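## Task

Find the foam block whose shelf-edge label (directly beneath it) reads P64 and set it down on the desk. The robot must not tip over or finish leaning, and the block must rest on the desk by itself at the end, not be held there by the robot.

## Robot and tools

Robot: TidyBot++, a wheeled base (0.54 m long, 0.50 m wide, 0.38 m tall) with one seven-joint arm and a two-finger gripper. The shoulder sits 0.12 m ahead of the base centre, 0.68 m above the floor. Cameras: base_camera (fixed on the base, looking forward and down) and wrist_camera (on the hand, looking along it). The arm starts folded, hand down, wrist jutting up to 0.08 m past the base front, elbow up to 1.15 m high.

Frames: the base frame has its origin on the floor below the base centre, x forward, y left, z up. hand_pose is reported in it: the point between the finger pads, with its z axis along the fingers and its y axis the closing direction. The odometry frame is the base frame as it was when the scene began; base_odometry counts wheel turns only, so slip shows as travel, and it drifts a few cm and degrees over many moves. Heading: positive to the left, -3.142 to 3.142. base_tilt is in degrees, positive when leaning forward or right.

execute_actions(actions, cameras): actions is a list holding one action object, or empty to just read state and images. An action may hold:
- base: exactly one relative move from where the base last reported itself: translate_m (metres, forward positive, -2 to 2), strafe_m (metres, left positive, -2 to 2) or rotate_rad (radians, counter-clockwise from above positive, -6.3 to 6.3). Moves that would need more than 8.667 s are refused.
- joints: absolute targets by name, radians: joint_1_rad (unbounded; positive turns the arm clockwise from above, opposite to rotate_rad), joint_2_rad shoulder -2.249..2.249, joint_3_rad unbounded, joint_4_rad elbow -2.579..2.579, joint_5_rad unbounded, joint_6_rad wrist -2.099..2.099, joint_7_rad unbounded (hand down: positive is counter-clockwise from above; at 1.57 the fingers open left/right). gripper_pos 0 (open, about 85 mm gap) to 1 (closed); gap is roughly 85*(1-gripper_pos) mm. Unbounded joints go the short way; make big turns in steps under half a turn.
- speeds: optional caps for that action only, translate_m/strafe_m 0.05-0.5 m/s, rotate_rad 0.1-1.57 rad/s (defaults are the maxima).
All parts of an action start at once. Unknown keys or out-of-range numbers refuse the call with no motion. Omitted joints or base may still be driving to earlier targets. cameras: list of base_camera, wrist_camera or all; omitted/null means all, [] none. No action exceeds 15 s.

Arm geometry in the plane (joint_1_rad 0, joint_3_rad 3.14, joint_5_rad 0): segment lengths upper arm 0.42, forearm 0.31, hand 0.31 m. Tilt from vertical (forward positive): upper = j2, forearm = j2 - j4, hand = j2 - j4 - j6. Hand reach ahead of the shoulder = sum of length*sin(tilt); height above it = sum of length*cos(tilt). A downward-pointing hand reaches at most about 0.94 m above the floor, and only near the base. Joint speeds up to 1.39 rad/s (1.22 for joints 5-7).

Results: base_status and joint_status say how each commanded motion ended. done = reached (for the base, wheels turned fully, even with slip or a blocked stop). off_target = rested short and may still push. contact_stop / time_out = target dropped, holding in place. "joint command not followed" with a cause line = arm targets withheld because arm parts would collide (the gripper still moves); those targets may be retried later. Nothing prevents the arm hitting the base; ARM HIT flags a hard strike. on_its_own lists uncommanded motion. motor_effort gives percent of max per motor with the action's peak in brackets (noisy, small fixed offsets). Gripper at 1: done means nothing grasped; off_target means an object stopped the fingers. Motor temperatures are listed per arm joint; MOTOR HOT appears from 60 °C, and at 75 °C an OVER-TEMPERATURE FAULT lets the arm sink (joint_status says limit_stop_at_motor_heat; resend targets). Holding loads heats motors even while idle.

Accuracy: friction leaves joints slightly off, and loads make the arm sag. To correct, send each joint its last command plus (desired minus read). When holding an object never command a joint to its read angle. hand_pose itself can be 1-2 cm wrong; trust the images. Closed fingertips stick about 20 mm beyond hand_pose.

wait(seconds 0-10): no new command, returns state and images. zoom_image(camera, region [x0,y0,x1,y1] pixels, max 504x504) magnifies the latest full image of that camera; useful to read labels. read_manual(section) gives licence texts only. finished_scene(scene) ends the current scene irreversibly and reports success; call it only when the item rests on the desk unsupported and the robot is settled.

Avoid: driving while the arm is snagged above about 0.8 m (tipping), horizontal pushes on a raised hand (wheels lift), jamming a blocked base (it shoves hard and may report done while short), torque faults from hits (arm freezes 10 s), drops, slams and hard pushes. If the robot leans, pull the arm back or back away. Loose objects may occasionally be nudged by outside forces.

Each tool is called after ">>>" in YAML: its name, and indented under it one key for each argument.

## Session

>>> execute_actions:
  actions: []

Scene clock: 0.00 s.
Motor temperatures (°C, as the motors report them): [31 28 28 28 37 35 34]
base_odometry: x=+0.000 y=+0.000 heading=+0.000 (m, m, rad; odometry frame)
base_tilt: forward=+0.3 right=-0.1 (deg)
base_status: not commanded
joint_positions: joint_1_rad=-0.052 joint_2_rad=-0.322 joint_3_rad=+3.151 joint_4_rad=-2.541 joint_5_rad=+0.049 joint_6_rad=-0.904 joint_7_rad=+1.603 gripper_pos=+0.000
joint_status: not commanded
motor_effort: joint_1_rad=+0 joint_2_rad=-1 joint_3_rad=+0 joint_4_rad=+12 joint_5_rad=+0 joint_6_rad=+2 joint_7_rad=+1 (%)
hand_pose: x=+0.2428 y=-0.0050 z=+0.5802 quat_wxyz=(+0.018, +0.998, +0.052, +0.009) (m; base frame)
pictures: base_camera, wrist_camera
camera_calibration (this result's frames):
wrist_camera: T_world_to_cam=[[0.129313, -0.99022, 0.0523788, -0.066331], [-0.991479, -0.128276, 0.0226981, 0.278827], [-0.0157571, -0.0548677, -0.998369, 0.716507], [0, 0, 0, 1]] pos_world=[0.296319, 0.00939769, 0.712484]
Images, in order (width x height): base_camera 644x364, wrist_camera 644x476.

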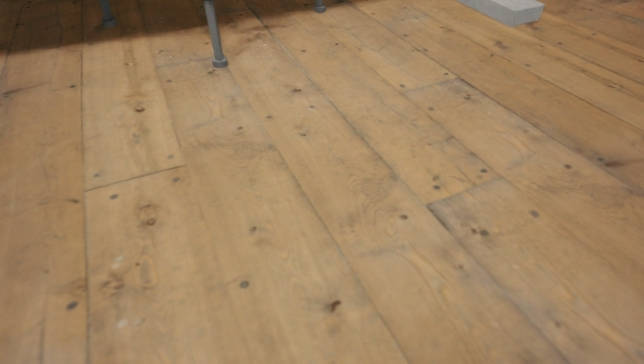

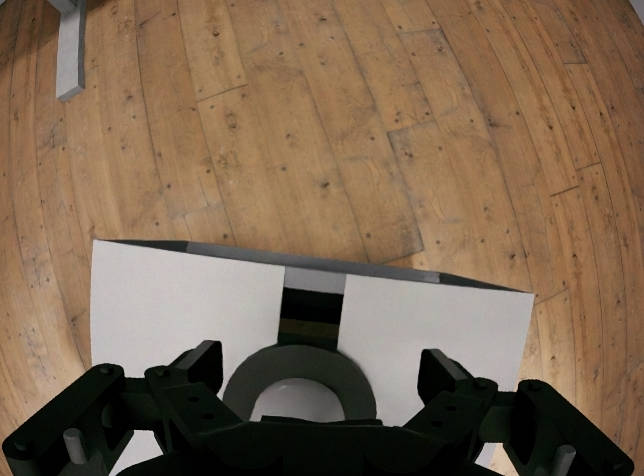

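>>> execute_actions:
  actions:
    - {"joints":{"joint_6_rad":0.5,"joint_1_rad":0.015,"joint_5_rad":-0.025,"joint_7_rad":1.55},"base":{"rotate_rad":-2.72}}

Scene clock: 5.73 s.
Motor temperatures (°C, as the motors report them): [31 28 28 28 37 35 34]
base_odometry: x=+0.000 y=+0.000 heading=-2.720 (m, m, rad; odometry frame)
base_tilt: forward=+0.3 right=+0.0 (deg)
base_status: done
joint_positions: joint_1_rad=-0.003 joint_2_rad=-0.322 joint_3_rad=+3.151 joint_4_rad=-2.540 joint_5_rad=+0.014 joint_6_rad=+0.496 joint_7_rad=+1.588 gripper_pos=+0.000
joint_status: all done
motor_effort: joint_1_rad=+1(2) joint_2_rad=-6(7) joint_3_rad=+1(2) joint_4_rad=+16(16) joint_5_rad=-1(0) joint_6_rad=+9(9) joint_7_rad=+0(0) (%)
hand_pose: x=+0.5443 y=+0.0003 z=+0.8445 quat_wxyz=(+0.008, +0.758, +0.010, +0.652) (m; base frame)
pictures: base_camera, wrist_camera
camera_calibration (this result's frames):
wrist_camera: T_world_to_cam=[[-0.00646913, -0.99859, 0.0526828, -0.0401787], [-0.188582, -0.0505203, -0.980757, 0.982798], [0.982036, -0.0162797, -0.187989, -0.242071], [0, 0, 0, 1]] pos_world=[0.4228, 0.00558837, 0.920496]
Images, in order (width x height): base_camera 644x364, wrist_camera 644x476.

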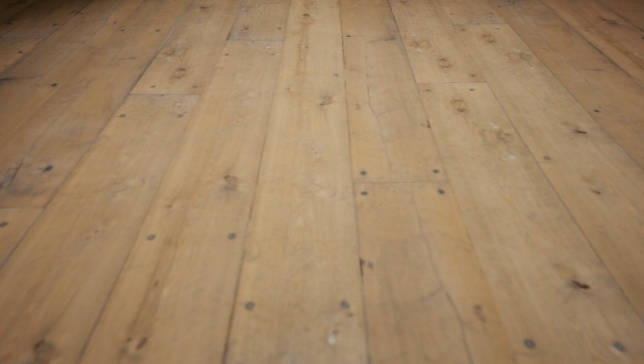

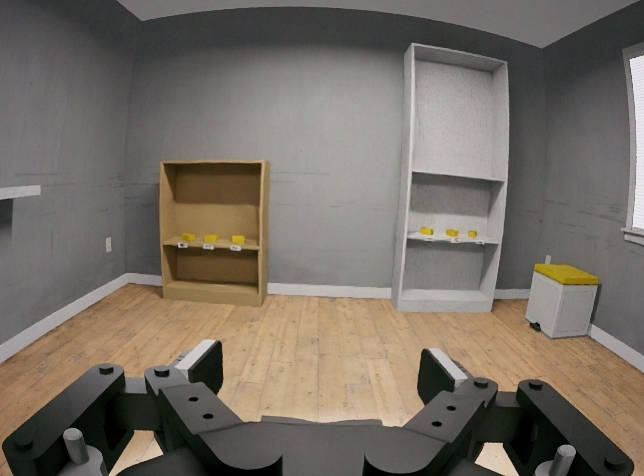

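>>> execute_actions:
  actions:
    - {"base":{"translate_m":1.3},"joints":{"joint_7_rad":1.52,"joint_6_rad":0.35}}

Scene clock: 12.27 s.
Motor temperatures (°C, as the motors report them): [31 28 28 28 37 35 34]
base_odometry: x=-1.186 y=-0.532 heading=-2.720 (m, m, rad; odometry frame)
base_tilt: forward=+0.3 right=+0.0 (deg)
base_status: done
joint_positions: joint_1_rad=-0.003 joint_2_rad=-0.322 joint_3_rad=+3.151 joint_4_rad=-2.542 joint_5_rad=+0.014 joint_6_rad=+0.363 joint_7_rad=+1.555 gripper_pos=+0.000
joint_status: all done
motor_effort: joint_1_rad=+0(1) joint_2_rad=-5(9) joint_3_rad=+0(1) joint_4_rad=+16(18) joint_5_rad=-1(1) joint_6_rad=+9(10) joint_7_rad=+1(0) (%)
hand_pose: x=+0.5349 y=+0.0000 z=+0.8030 quat_wxyz=(-0.002, +0.801, -0.003, +0.599) (m; base frame)
pictures: base_camera, wrist_camera
camera_calibration (this result's frames):
wrist_camera: T_world_to_cam=[[-0.00959098, -0.999712, 0.0219779, -0.0120627], [-0.319332, -0.0177659, -0.947476, 0.983576], [0.947594, -0.0161055, -0.31907, -0.116902], [0, 0, 0, 1]] pos_world=[0.424747, 0.00353218, 0.89488]
Images, in order (width x height): base_camera 644x364, wrist_camera 644x476.

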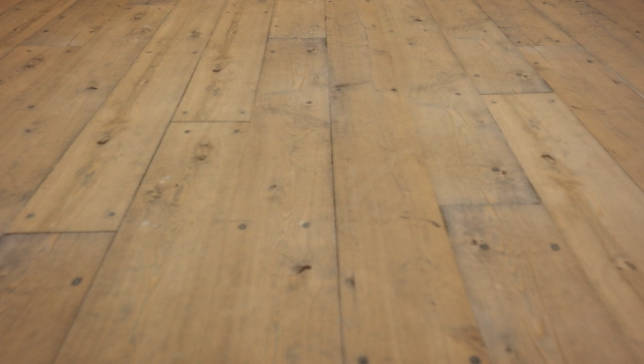

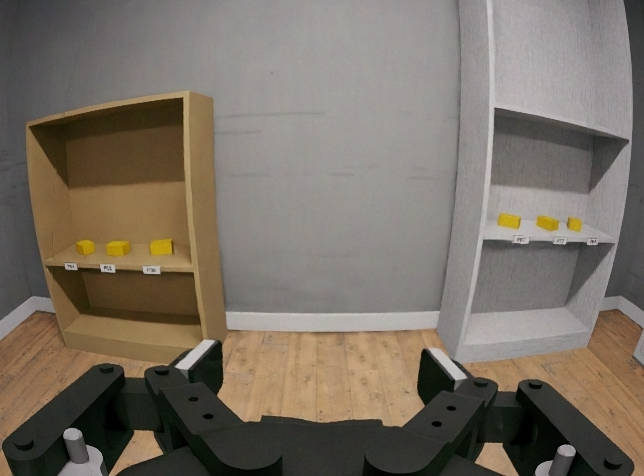

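>>> zoom_image:
  camera: "wrist_camera"
  region: [50, 230, 190, 285]

>>> zoom_image:
  camera: "wrist_camera"
  region: [485, 205, 615, 255]

Region (50, 230, 190, 285) of wrist_camera's 644x476 image, scaled by 3.600; it fills the top 198 rows of this view, and the rest is white.

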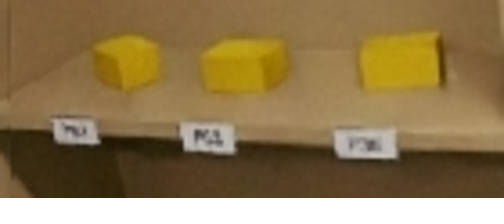

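Region (485, 205, 615, 255) of wrist_camera's 644x476 image, scaled by 3.877; it fills the top 194 rows of this view, and the rest is white.

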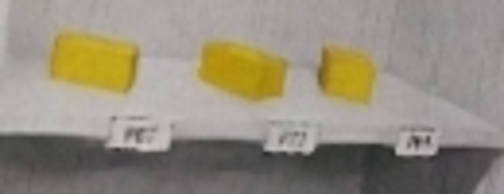

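>>> zoom_image:
  camera: "wrist_camera"
  region: [550, 230, 606, 252]

>>> zoom_image:
  camera: "wrist_camera"
  region: [60, 256, 122, 278]

Region (550, 230, 606, 252) of wrist_camera's 644x476 image, scaled by 9.000; it fills the top 198 rows of this view, and the rest is white.

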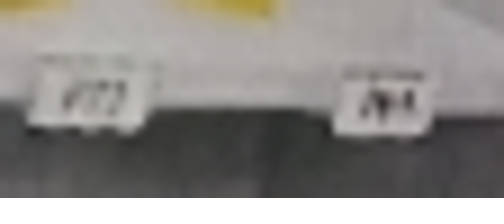

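Region (60, 256, 122, 278) of wrist_camera's 644x476 image, scaled by 8.129; it fills the top 179 rows of this view, and the rest is white.

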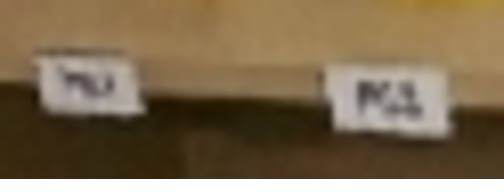

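>>> execute_actions:
  actions:
    - {"base":{"translate_m":0.35},"joints":{"joint_1_rad":-0.7,"joint_2_rad":0.316,"joint_4_rad":-1.965}}

Scene clock: 22.67 s.
Motor temperatures (°C, as the motors report them): [31 28 28 28 37 35 34]
base_odometry: x=-1.506 y=-0.675 heading=-2.720 (m, m, rad; odometry frame)
base_tilt: forward=+0.3 right=-0.1 (deg)
base_status: done
joint_positions: joint_1_rad=-0.680 joint_2_rad=+0.303 joint_3_rad=+3.151 joint_4_rad=-1.983 joint_5_rad=+0.014 joint_6_rad=+0.363 joint_7_rad=+1.555 gripper_pos=+0.000
joint_status: all done
motor_effort: joint_1_rad=+0(1) joint_2_rad=-29(31) joint_3_rad=+0(1) joint_4_rad=+16(17) joint_5_rad=+0(0) joint_6_rad=+9(9) joint_7_rad=+0(1) (%)
hand_pose: x=+0.6302 y=+0.4099 z=+0.7695 quat_wxyz=(-0.190, +0.774, +0.271, +0.540) (m; base frame)
pictures: base_camera, wrist_camera
camera_calibration (this result's frames):
wrist_camera: T_world_to_cam=[[0.620017, -0.784084, 0.0281506, -0.0905976], [-0.283008, -0.256965, -0.924054, 1.04669], [0.731769, 0.564962, -0.381225, -0.265606], [0, 0, 0, 1]] pos_world=[0.546755, 0.347983, 0.868489]
Images, in order (width x height): base_camera 644x364, wrist_camera 644x476.

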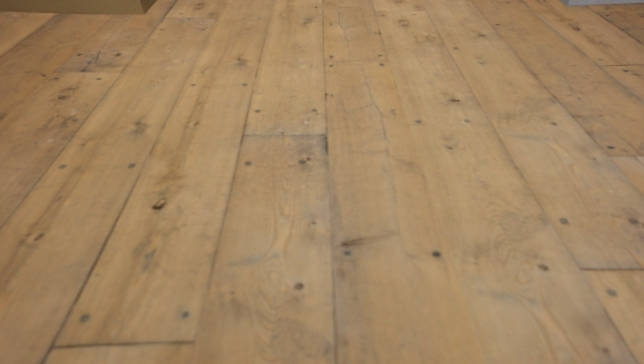

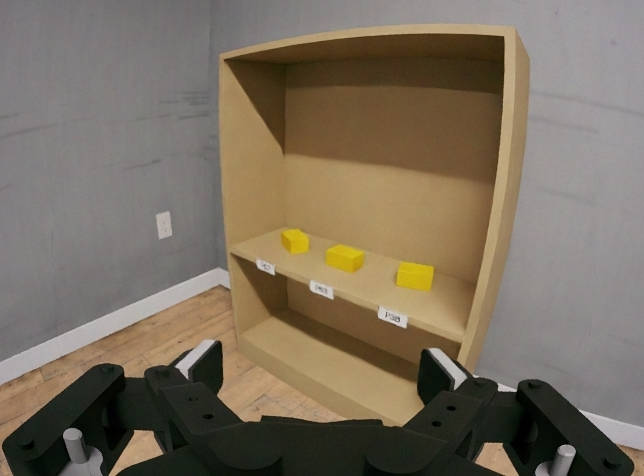

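>>> zoom_image:
  camera: "wrist_camera"
  region: [245, 245, 420, 335]

Region (245, 245, 420, 335) of wrist_camera's 644x476 image, scaled by 2.880; it fills the top 259 rows of this view, and the rest is white.

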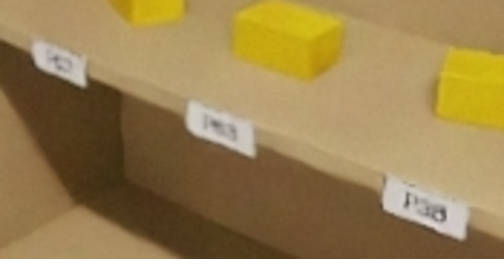

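>>> execute_actions:
  actions:
    - {"base":{"strafe_m":-1.08},"joints":{"joint_1_rad":0.018,"joint_6_rad":0.15}}

Scene clock: 33.60 s.
Motor temperatures (°C, as the motors report them): [31 28 28 28 37 35 34]
base_odometry: x=-1.948 y=+0.311 heading=-2.720 (m, m, rad; odometry frame)
base_tilt: forward=+0.3 right=+0.0 (deg)
base_status: done
joint_positions: joint_1_rad=+0.007 joint_2_rad=+0.303 joint_3_rad=+3.151 joint_4_rad=-1.982 joint_5_rad=+0.014 joint_6_rad=+0.178 joint_7_rad=+1.555 gripper_pos=+0.000
joint_status: all done
motor_effort: joint_1_rad=+1(4) joint_2_rad=-28(31) joint_3_rad=+1(2) joint_4_rad=+15(16) joint_5_rad=-1(1) joint_6_rad=+8(9) joint_7_rad=+1(1) (%)
hand_pose: x=+0.7497 y=-0.0079 z=+0.7181 quat_wxyz=(+0.004, +0.869, -0.007, +0.494) (m; base frame)
pictures: base_camera, wrist_camera
camera_calibration (this result's frames):
wrist_camera: T_world_to_cam=[[-0.0150571, -0.99944, 0.0298971, -0.0176166], [-0.544354, -0.0168873, -0.838686, 1.06211], [0.838721, -0.0289028, -0.543794, -0.104782], [0, 0, 0, 1]] pos_world=[0.665782, -0.00269901, 0.834325]
Images, in order (width x height): base_camera 644x364, wrist_camera 644x476.

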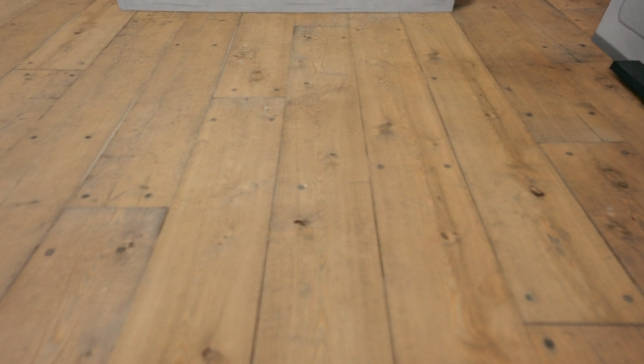

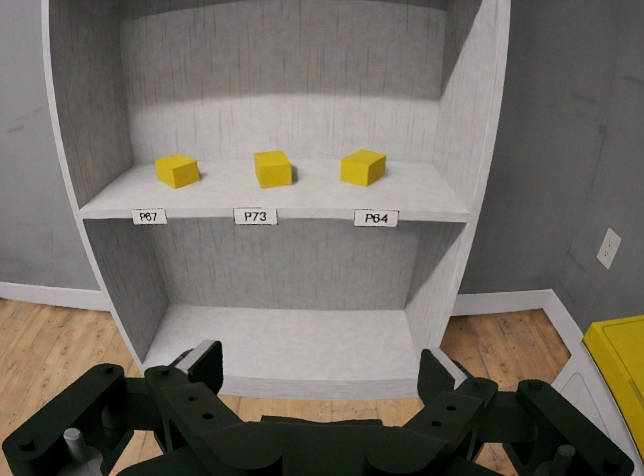

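>>> zoom_image:
  camera: "wrist_camera"
  region: [320, 140, 420, 230]

Region (320, 140, 420, 230) of wrist_camera's 644x476 image, scaled by 5.040; it fills the top 454 rows of this view, and the rest is white.

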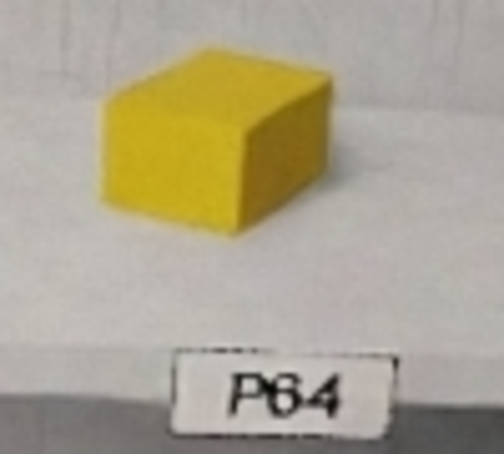

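>>> execute_actions:
  actions:
    - {"base":{"strafe_m":0.225},"joints":{"joint_1_rad":0.565,"joint_2_rad":0.365,"joint_4_rad":-1.89,"joint_6_rad":-0.07}}
  cameras: []

>>> execute_actions:
  actions:
    - {"base":{"translate_m":0.6}}

Scene clock: 49.40 s.
Motor temperatures (°C, as the motors report them): [31 28 28 28 37 35 34]
base_odometry: x=-1.856 y=+0.105 heading=-2.720 (m, m, rad; odometry frame)
base_tilt: forward=+0.3 right=+0.0 (deg)
base_status: done
joint_positions: joint_1_rad=+0.545 joint_2_rad=+0.336 joint_3_rad=+3.151 joint_4_rad=-1.912 joint_5_rad=+0.014 joint_6_rad=-0.042 joint_7_rad=+1.555 gripper_pos=+0.000
joint_status: all done
motor_effort: joint_1_rad=+0(3) joint_2_rad=-29(29) joint_3_rad=+0(2) joint_4_rad=+15(17) joint_5_rad=-1(0) joint_6_rad=+7(8) joint_7_rad=+0(0) (%)
hand_pose: x=+0.6449 y=-0.3242 z=+0.6764 quat_wxyz=(+0.114, +0.876, -0.250, +0.396) (m; base frame)
pictures: none
No camera images: the call's "cameras" was empty. Leave "cameras" out to get every camera's image.

Scene clock: 51.93 s.
Motor temperatures (°C, as the motors report them): [31 28 28 28 37 35 34]
base_odometry: x=-2.403 y=-0.140 heading=-2.720 (m, m, rad; odometry frame)
base_tilt: forward=+0.3 right=-0.1 (deg)
base_status: done
joint_positions: joint_1_rad=+0.548 joint_2_rad=+0.344 joint_3_rad=+3.151 joint_4_rad=-1.907 joint_5_rad=+0.014 joint_6_rad=-0.044 joint_7_rad=+1.555 gripper_pos=+0.000
joint_status: not commanded
motor_effort: joint_1_rad=+0(2) joint_2_rad=-30(31) joint_3_rad=+0(1) joint_4_rad=+15(16) joint_5_rad=-1(1) joint_6_rad=+8(8) joint_7_rad=+0(1) (%)
hand_pose: x=+0.6454 y=-0.3266 z=+0.6738 quat_wxyz=(+0.114, +0.877, -0.251, +0.394) (m; base frame)
pictures: base_camera, wrist_camera
camera_calibration (this result's frames):
wrist_camera: T_world_to_cam=[[-0.525165, -0.850407, 0.0317747, 0.0402893], [-0.600211, 0.343672, -0.722244, 1.03815], [0.603282, -0.398369, -0.690908, 0.0797946], [0, 0, 0, 1]] pos_world=[0.596127, -0.290731, 0.803646]
Images, in order (width x height): base_camera 644x364, wrist_camera 644x476.

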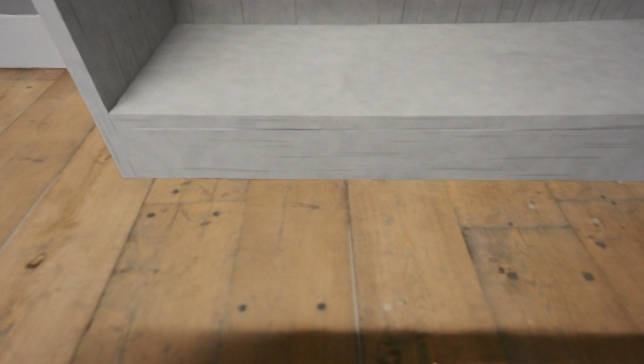

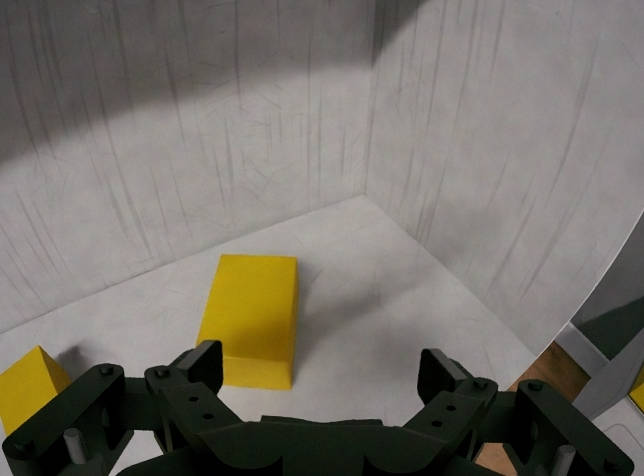

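>>> execute_actions:
  actions:
    - {"base":{"translate_m":0.083}}
  cameras: ["wrist_camera"]

Scene clock: 62.80 s.
Motor temperatures (°C, as the motors report them): [31 28 28 28 37 35 34]
base_odometry: x=-2.479 y=-0.175 heading=-2.719 (m, m, rad; odometry frame)
base_tilt: forward=+0.3 right=+0.0 (deg)
base_status: done
joint_positions: joint_1_rad=+0.549 joint_2_rad=+0.348 joint_3_rad=+3.151 joint_4_rad=-1.905 joint_5_rad=+0.014 joint_6_rad=-0.045 joint_7_rad=+1.555 gripper_pos=+0.000
joint_status: not commanded
motor_effort: joint_1_rad=+0(2) joint_2_rad=-29(32) joint_3_rad=+0(1) joint_4_rad=+15(16) joint_5_rad=-1(0) joint_6_rad=+7(8) joint_7_rad=+0(0) (%)
hand_pose: x=+0.6457 y=-0.3278 z=+0.6722 quat_wxyz=(+0.114, +0.877, -0.252, +0.393) (m; base frame)
pictures: wrist_camera
camera_calibration (this result's frames):
wrist_camera: T_world_to_cam=[[-0.526315, -0.849694, 0.0318093, 0.0404052], [-0.601095, 0.345348, -0.720708, 1.0377], [0.601396, -0.39844, -0.692509, 0.0803348], [0, 0, 0, 1]] pos_world=[0.59671, -0.292028, 0.802228]
Images, in order (width x height): wrist_camera 644x476.

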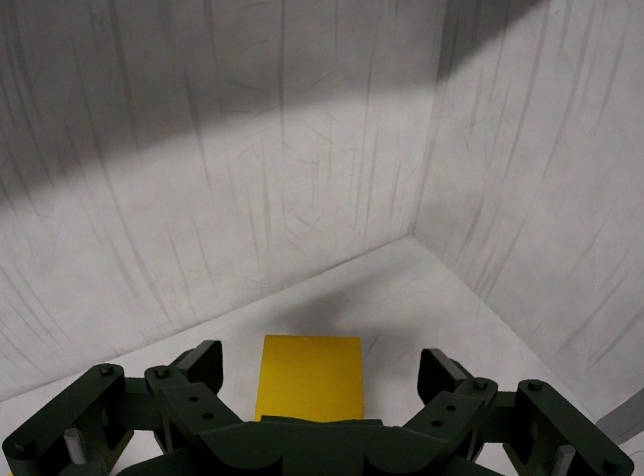

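>>> execute_actions:
  actions:
    - {"joints":{"joint_1_rad":0.525,"joint_2_rad":0.5,"joint_4_rad":-2.012,"joint_6_rad":0.215}}
  cameras: ["wrist_camera"]

Scene clock: 69.90 s.
Motor temperatures (°C, as the motors report them): [31 28 28 28 37 35 34]
base_odometry: x=-2.479 y=-0.175 heading=-2.719 (m, m, rad; odometry frame)
base_tilt: forward=+0.3 right=+0.0 (deg)
base_status: not commanded
joint_positions: joint_1_rad=+0.544 joint_2_rad=+0.492 joint_3_rad=+3.151 joint_4_rad=-2.000 joint_5_rad=+0.014 joint_6_rad=+0.188 joint_7_rad=+1.555 gripper_pos=+0.000
joint_status: all done
motor_effort: joint_1_rad=+1(0) joint_2_rad=-31(35) joint_3_rad=+0(0) joint_4_rad=+12(15) joint_5_rad=-1(0) joint_6_rad=+7(9) joint_7_rad=+1(1) (%)
hand_pose: x=+0.6479 y=-0.3243 z=+0.5940 quat_wxyz=(+0.111, +0.879, -0.249, +0.391) (m; base frame)
pictures: wrist_camera
camera_calibration (this result's frames):
wrist_camera: T_world_to_cam=[[-0.519451, -0.853946, 0.0307778, 0.0418255], [-0.607411, 0.343672, -0.716199, 0.98228], [0.601018, -0.390725, -0.697217, 0.031772], [0, 0, 0, 1]] pos_world=[0.599279, -0.289451, 0.724373]
Images, in order (width x height): wrist_camera 644x476.

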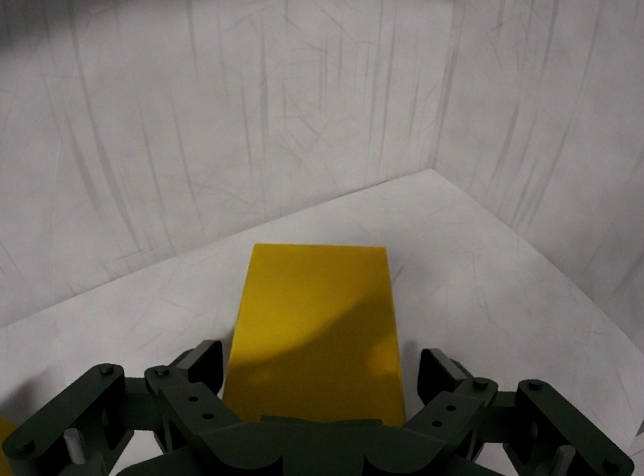

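>>> execute_actions:
  actions:
    - {"joints":{"gripper_pos":1.0}}
  cameras: ["wrist_camera"]

Scene clock: 73.27 s.
Motor temperatures (°C, as the motors report them): [31 28 28 28 37 35 34]
base_odometry: x=-2.479 y=-0.175 heading=-2.719 (m, m, rad; odometry frame)
base_tilt: forward=+0.3 right=+0.0 (deg)
base_status: not commanded
joint_positions: joint_1_rad=+0.544 joint_2_rad=+0.491 joint_3_rad=+3.151 joint_4_rad=-2.000 joint_5_rad=+0.014 joint_6_rad=+0.190 joint_7_rad=+1.555 gripper_pos=+0.386
joint_status: gripper_pos off_target (ended at +0.386, target +1.000)
motor_effort: joint_1_rad=+0(2) joint_2_rad=-30(33) joint_3_rad=+0(1) joint_4_rad=+12(13) joint_5_rad=+0(1) joint_6_rad=+7(8) joint_7_rad=+1(1) (%)
hand_pose: x=+0.6486 y=-0.3242 z=+0.5952 quat_wxyz=(+0.112, +0.878, -0.248, +0.393) (m; base frame)
pictures: wrist_camera
camera_calibration (this result's frames):
wrist_camera: T_world_to_cam=[[-0.518919, -0.85427, 0.0307643, 0.0417886], [-0.605512, 0.341933, -0.718635, 0.983269], [0.603389, -0.391542, -0.694706, 0.0289602], [0, 0, 0, 1]] pos_world=[0.599592, -0.289175, 0.725445]
Images, in order (width x height): wrist_camera 644x476.

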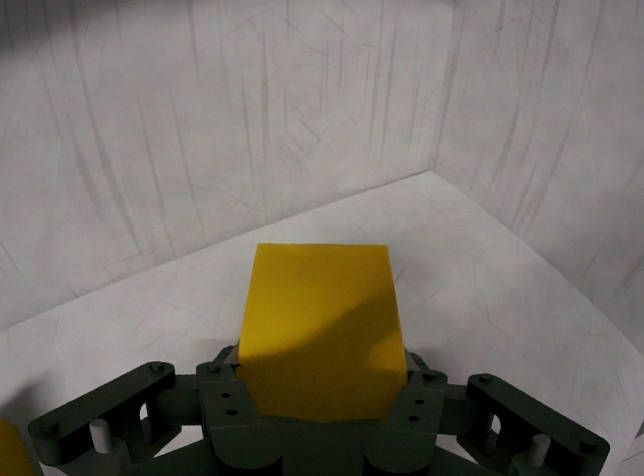

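>>> execute_actions:
  actions:
    - {"base":{"translate_m":-0.65},"joints":{"joint_2_rad":0.34,"joint_4_rad":-1.9,"joint_6_rad":-0.07}}
  cameras: ["wrist_camera"]

>>> execute_actions:
  actions:
    - {"base":{"rotate_rad":2.88},"joints":{"joint_1_rad":-0.015,"joint_2_rad":0.2,"joint_4_rad":-1.585,"joint_6_rad":-0.25}}

Scene clock: 88.80 s.
Motor temperatures (°C, as the motors report them): [31 28 28 28 37 35 34]
base_odometry: x=-1.886 y=+0.092 heading=-2.719 (m, m, rad; odometry frame)
base_tilt: forward=+0.3 right=+0.0 (deg)
base_status: done
joint_positions: joint_1_rad=+0.536 joint_2_rad=+0.351 joint_3_rad=+3.151 joint_4_rad=-1.916 joint_5_rad=+0.014 joint_6_rad=-0.047 joint_7_rad=+1.555 gripper_pos=+0.386
joint_status: all done
motor_effort: joint_1_rad=+0(3) joint_2_rad=-29(36) joint_3_rad=+0(2) joint_4_rad=+15(16) joint_5_rad=-1(1) joint_6_rad=+7(8) joint_7_rad=+0(1) (%)
hand_pose: x=+0.6456 y=-0.3179 z=+0.6644 quat_wxyz=(+0.110, +0.882, -0.247, +0.387) (m; base frame)
pictures: wrist_camera
camera_calibration (this result's frames):
wrist_camera: T_world_to_cam=[[-0.514331, -0.857003, 0.031785, 0.0389497], [-0.615994, 0.343395, -0.708965, 1.02973], [0.59667, -0.384222, -0.704527, 0.0944839], [0, 0, 0, 1]] pos_world=[0.597967, -0.283922, 0.795374]
Images, in order (width x height): wrist_camera 644x476.

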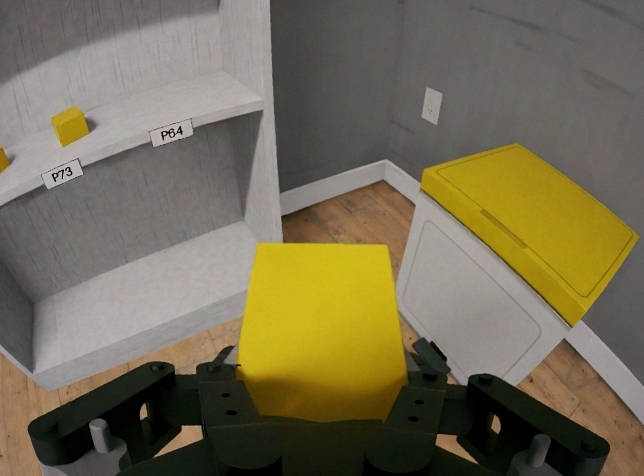

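Scene clock: 91.93 s.
Motor temperatures (°C, as the motors report them): [31 28 28 28 37 35 34]
base_odometry: x=-1.886 y=+0.092 heading=+0.161 (m, m, rad; odometry frame)
base_tilt: forward=+0.3 right=+0.0 (deg)
base_status: done
joint_positions: joint_1_rad=-0.015 joint_2_rad=+0.231 joint_3_rad=+3.152 joint_4_rad=-1.601 joint_5_rad=+0.014 joint_6_rad=-0.223 joint_7_rad=+1.555 gripper_pos=+0.386
joint_status: all done
motor_effort: joint_1_rad=+0(5) joint_2_rad=-29(36) joint_3_rad=-1(3) joint_4_rad=+19(19) joint_5_rad=-1(0) joint_6_rad=+9(8) joint_7_rad=+1(1) (%)
hand_pose: x=+0.7946 y=+0.0041 z=+0.8652 quat_wxyz=(+0.000, +0.856, +0.001, +0.517) (m; base frame)
pictures: base_camera, wrist_camera
camera_calibration (this result's frames):
wrist_camera: T_world_to_cam=[[-0.000528048, -0.999497, 0.0317236, -0.0225004], [-0.499464, -0.0272196, -0.865907, 1.19803], [0.866334, -0.016302, -0.499199, -0.122691], [0, 0, 0, 1]] pos_world=[0.704654, 0.00812087, 0.976852]
Images, in order (width x height): base_camera 644x364, wrist_camera 644x476.

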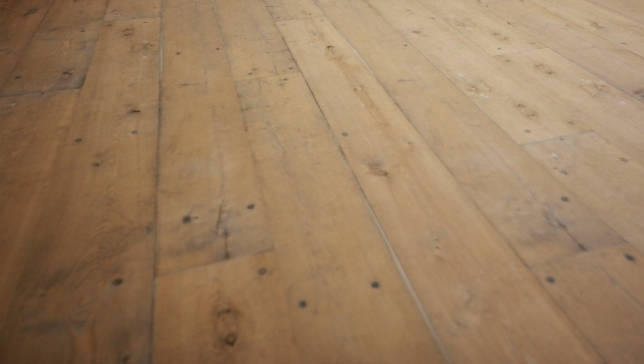

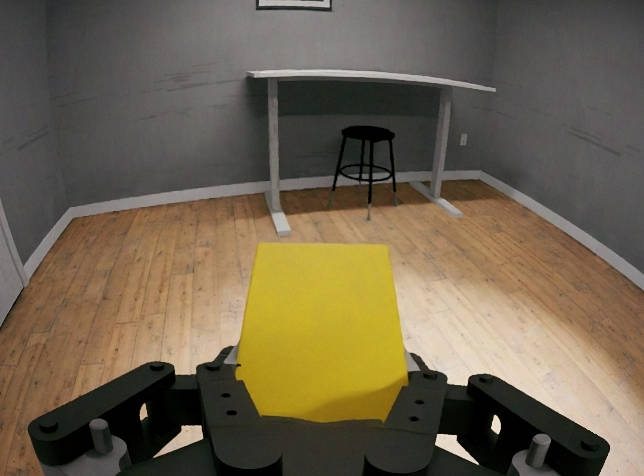

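>>> zoom_image:
  camera: "wrist_camera"
  region: [240, 55, 400, 115]

Region (240, 55, 400, 115) of wrist_camera's 644x476 image, scaled by 3.150; it fills the top 189 rows of this view, and the rest is white.

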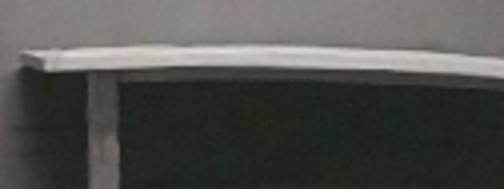

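>>> execute_actions:
  actions:
    - {"base":{"translate_m":2.0},"joints":{"joint_2_rad":0.32,"joint_4_rad":-0.81,"joint_6_rad":-1.17}}

Scene clock: 107.20 s.
Motor temperatures (°C, as the motors report them): [31 28 28 28 37 35 34]
base_odometry: x=+0.088 y=+0.413 heading=+0.161 (m, m, rad; odometry frame)
base_tilt: forward=+0.3 right=+0.0 (deg)
base_status: done
joint_positions: joint_1_rad=-0.015 joint_2_rad=+0.311 joint_3_rad=+3.152 joint_4_rad=-0.831 joint_5_rad=+0.014 joint_6_rad=-1.146 joint_7_rad=+1.555 gripper_pos=+0.386
joint_status: all done
motor_effort: joint_1_rad=+0(0) joint_2_rad=-33(35) joint_3_rad=+0(0) joint_4_rad=+18(20) joint_5_rad=-1(0) joint_6_rad=+7(10) joint_7_rad=+0(0) (%)
hand_pose: x=+0.7683 y=+0.0017 z=+1.0086 quat_wxyz=(+0.004, +0.910, -0.004, +0.414) (m; base frame)
pictures: base_camera, wrist_camera
camera_calibration (this result's frames):
wrist_camera: T_world_to_cam=[[-0.00553684, -0.999429, 0.0333245, -0.0271702], [-0.685848, -0.0204564, -0.727457, 1.31258], [0.727723, -0.0268834, -0.685344, 0.265913], [0, 0, 0, 1]] pos_world=[0.706567, 0.00684453, 1.13799]
Images, in order (width x height): base_camera 644x364, wrist_camera 644x476.

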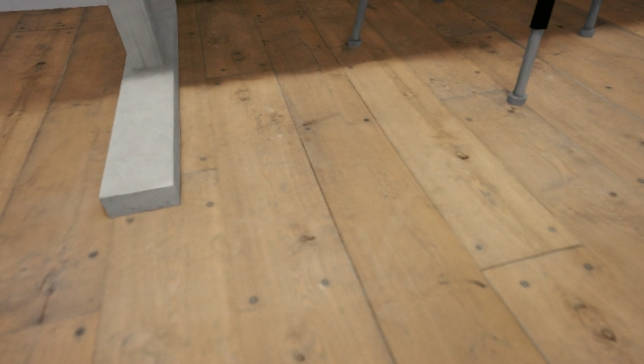

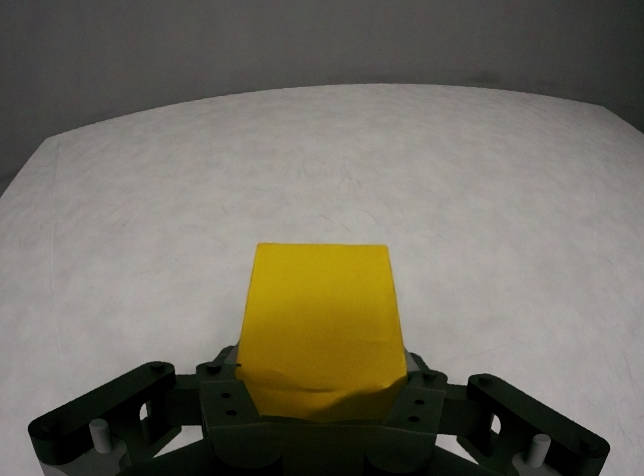

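>>> execute_actions:
  actions:
    - {"joints":{"joint_2_rad":0.34,"joint_4_rad":-1.01,"joint_6_rad":-0.95}}
  cameras: ["wrist_camera"]

Scene clock: 112.03 s.
Motor temperatures (°C, as the motors report them): [31 28 28 28 37 35 34]
base_odometry: x=+0.088 y=+0.413 heading=+0.161 (m, m, rad; odometry frame)
base_tilt: forward=+0.2 right=+0.0 (deg)
base_status: not commanded
joint_positions: joint_1_rad=-0.015 joint_2_rad=+0.315 joint_3_rad=+3.152 joint_4_rad=-0.984 joint_5_rad=+0.014 joint_6_rad=-0.974 joint_7_rad=+1.555 gripper_pos=+0.386
joint_status: all done
motor_effort: joint_1_rad=+0(0) joint_2_rad=-26(33) joint_3_rad=+0(1) joint_4_rad=+16(19) joint_5_rad=+0(1) joint_6_rad=+7(8) joint_7_rad=+0(0) (%)
hand_pose: x=+0.7900 y=+0.0021 z=+0.9648 quat_wxyz=(+0.004, +0.907, -0.003, +0.421) (m; base frame)
pictures: wrist_camera
camera_calibration (this result's frames):
wrist_camera: T_world_to_cam=[[-0.00375572, -0.999414, 0.0340345, -0.0273291], [-0.675325, -0.0225663, -0.737175, 1.2967], [0.737511, -0.025753, -0.674844, 0.202241], [0, 0, 0, 1]] pos_world=[0.726436, 0.00715697, 1.09331]
Images, in order (width x height): wrist_camera 644x476.

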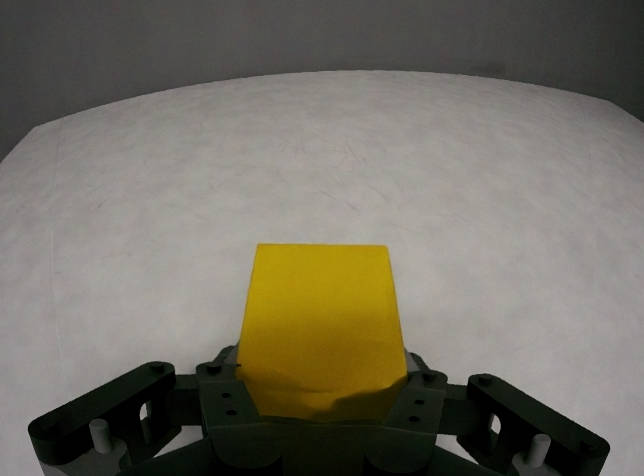

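>>> execute_actions:
  actions:
    - {"joints":{"joint_2_rad":0.315,"joint_4_rad":-0.984,"gripper_pos":0.0}}
  cameras: ["wrist_camera"]

>>> execute_actions:
  actions:
    - {"joints":{"joint_2_rad":0.15,"joint_6_rad":-1.15}}
  cameras: ["wrist_camera"]

Scene clock: 116.10 s.
Motor temperatures (°C, as the motors report them): [31 29 28 28 37 35 34]
base_odometry: x=+0.088 y=+0.413 heading=+0.161 (m, m, rad; odometry frame)
base_tilt: forward=+0.3 right=+0.0 (deg)
base_status: not commanded
joint_positions: joint_1_rad=-0.015 joint_2_rad=+0.315 joint_3_rad=+3.152 joint_4_rad=-0.984 joint_5_rad=+0.014 joint_6_rad=-0.974 joint_7_rad=+1.555 gripper_pos=+0.000
joint_status: all done
motor_effort: joint_1_rad=+0(1) joint_2_rad=-32(31) joint_3_rad=+0(0) joint_4_rad=+18(18) joint_5_rad=+0(1) joint_6_rad=+7(7) joint_7_rad=+1(1) (%)
hand_pose: x=+0.7900 y=+0.0021 z=+0.9652 quat_wxyz=(+0.004, +0.907, -0.003, +0.421) (m; base frame)
pictures: wrist_camera
camera_calibration (this result's frames):
wrist_camera: T_world_to_cam=[[-0.00377946, -0.999414, 0.0340247, -0.0273167], [-0.674783, -0.0225619, -0.737671, 1.29704], [0.738007, -0.0257473, -0.674302, 0.201669], [0, 0, 0, 1]] pos_world=[0.726284, 0.00715542, 1.0937]
Images, in order (width x height): wrist_camera 644x476.

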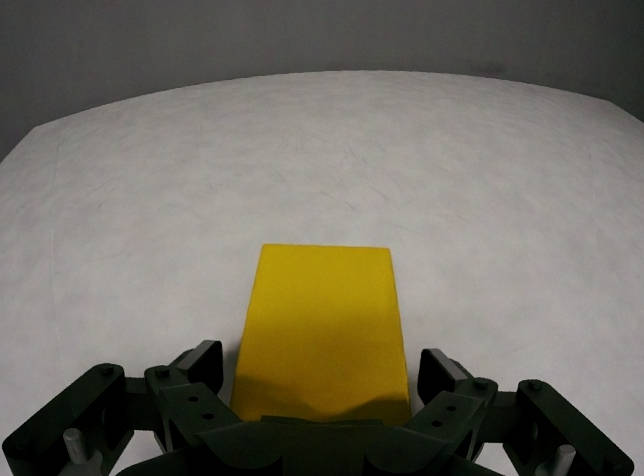

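Scene clock: 117.27 s.
Motor temperatures (°C, as the motors report them): [31 29 28 28 37 35 34]
base_odometry: x=+0.088 y=+0.413 heading=+0.161 (m, m, rad; odometry frame)
base_tilt: forward=+0.3 right=+0.0 (deg)
base_status: not commanded
joint_positions: joint_1_rad=-0.015 joint_2_rad=+0.151 joint_3_rad=+3.152 joint_4_rad=-0.984 joint_5_rad=+0.014 joint_6_rad=-1.124 joint_7_rad=+1.555 gripper_pos=+0.000
joint_status: all done
motor_effort: joint_1_rad=+0(0) joint_2_rad=-23(34) joint_3_rad=+1(0) joint_4_rad=+16(18) joint_5_rad=-1(0) joint_6_rad=+8(7) joint_7_rad=+0(0) (%)
hand_pose: x=+0.7077 y=+0.0008 z=+1.0329 quat_wxyz=(+0.003, +0.904, -0.005, +0.427) (m; base frame)
pictures: wrist_camera
camera_calibration (this result's frames):
wrist_camera: T_world_to_cam=[[-0.00650572, -0.99948, 0.0315774, -0.0267792], [-0.664513, -0.0192761, -0.747028, 1.29379], [0.747248, -0.0258435, -0.664042, 0.290845], [0, 0, 0, 1]] pos_world=[0.642231, 0.00569028, 1.16047]
Images, in order (width x height): wrist_camera 644x476.

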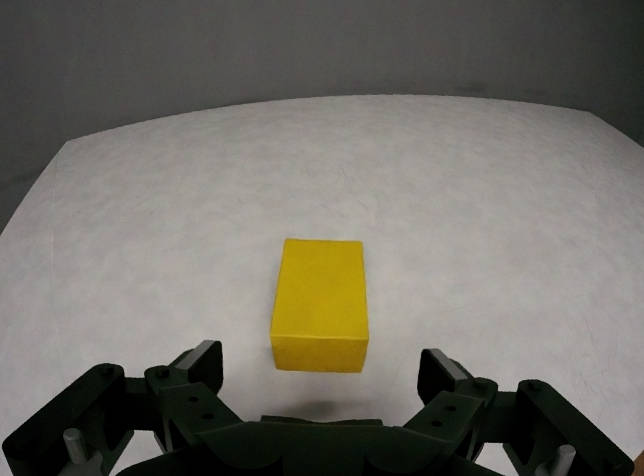

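>>> finished_scene:
  scene: 2

The scene is finished: the task was done.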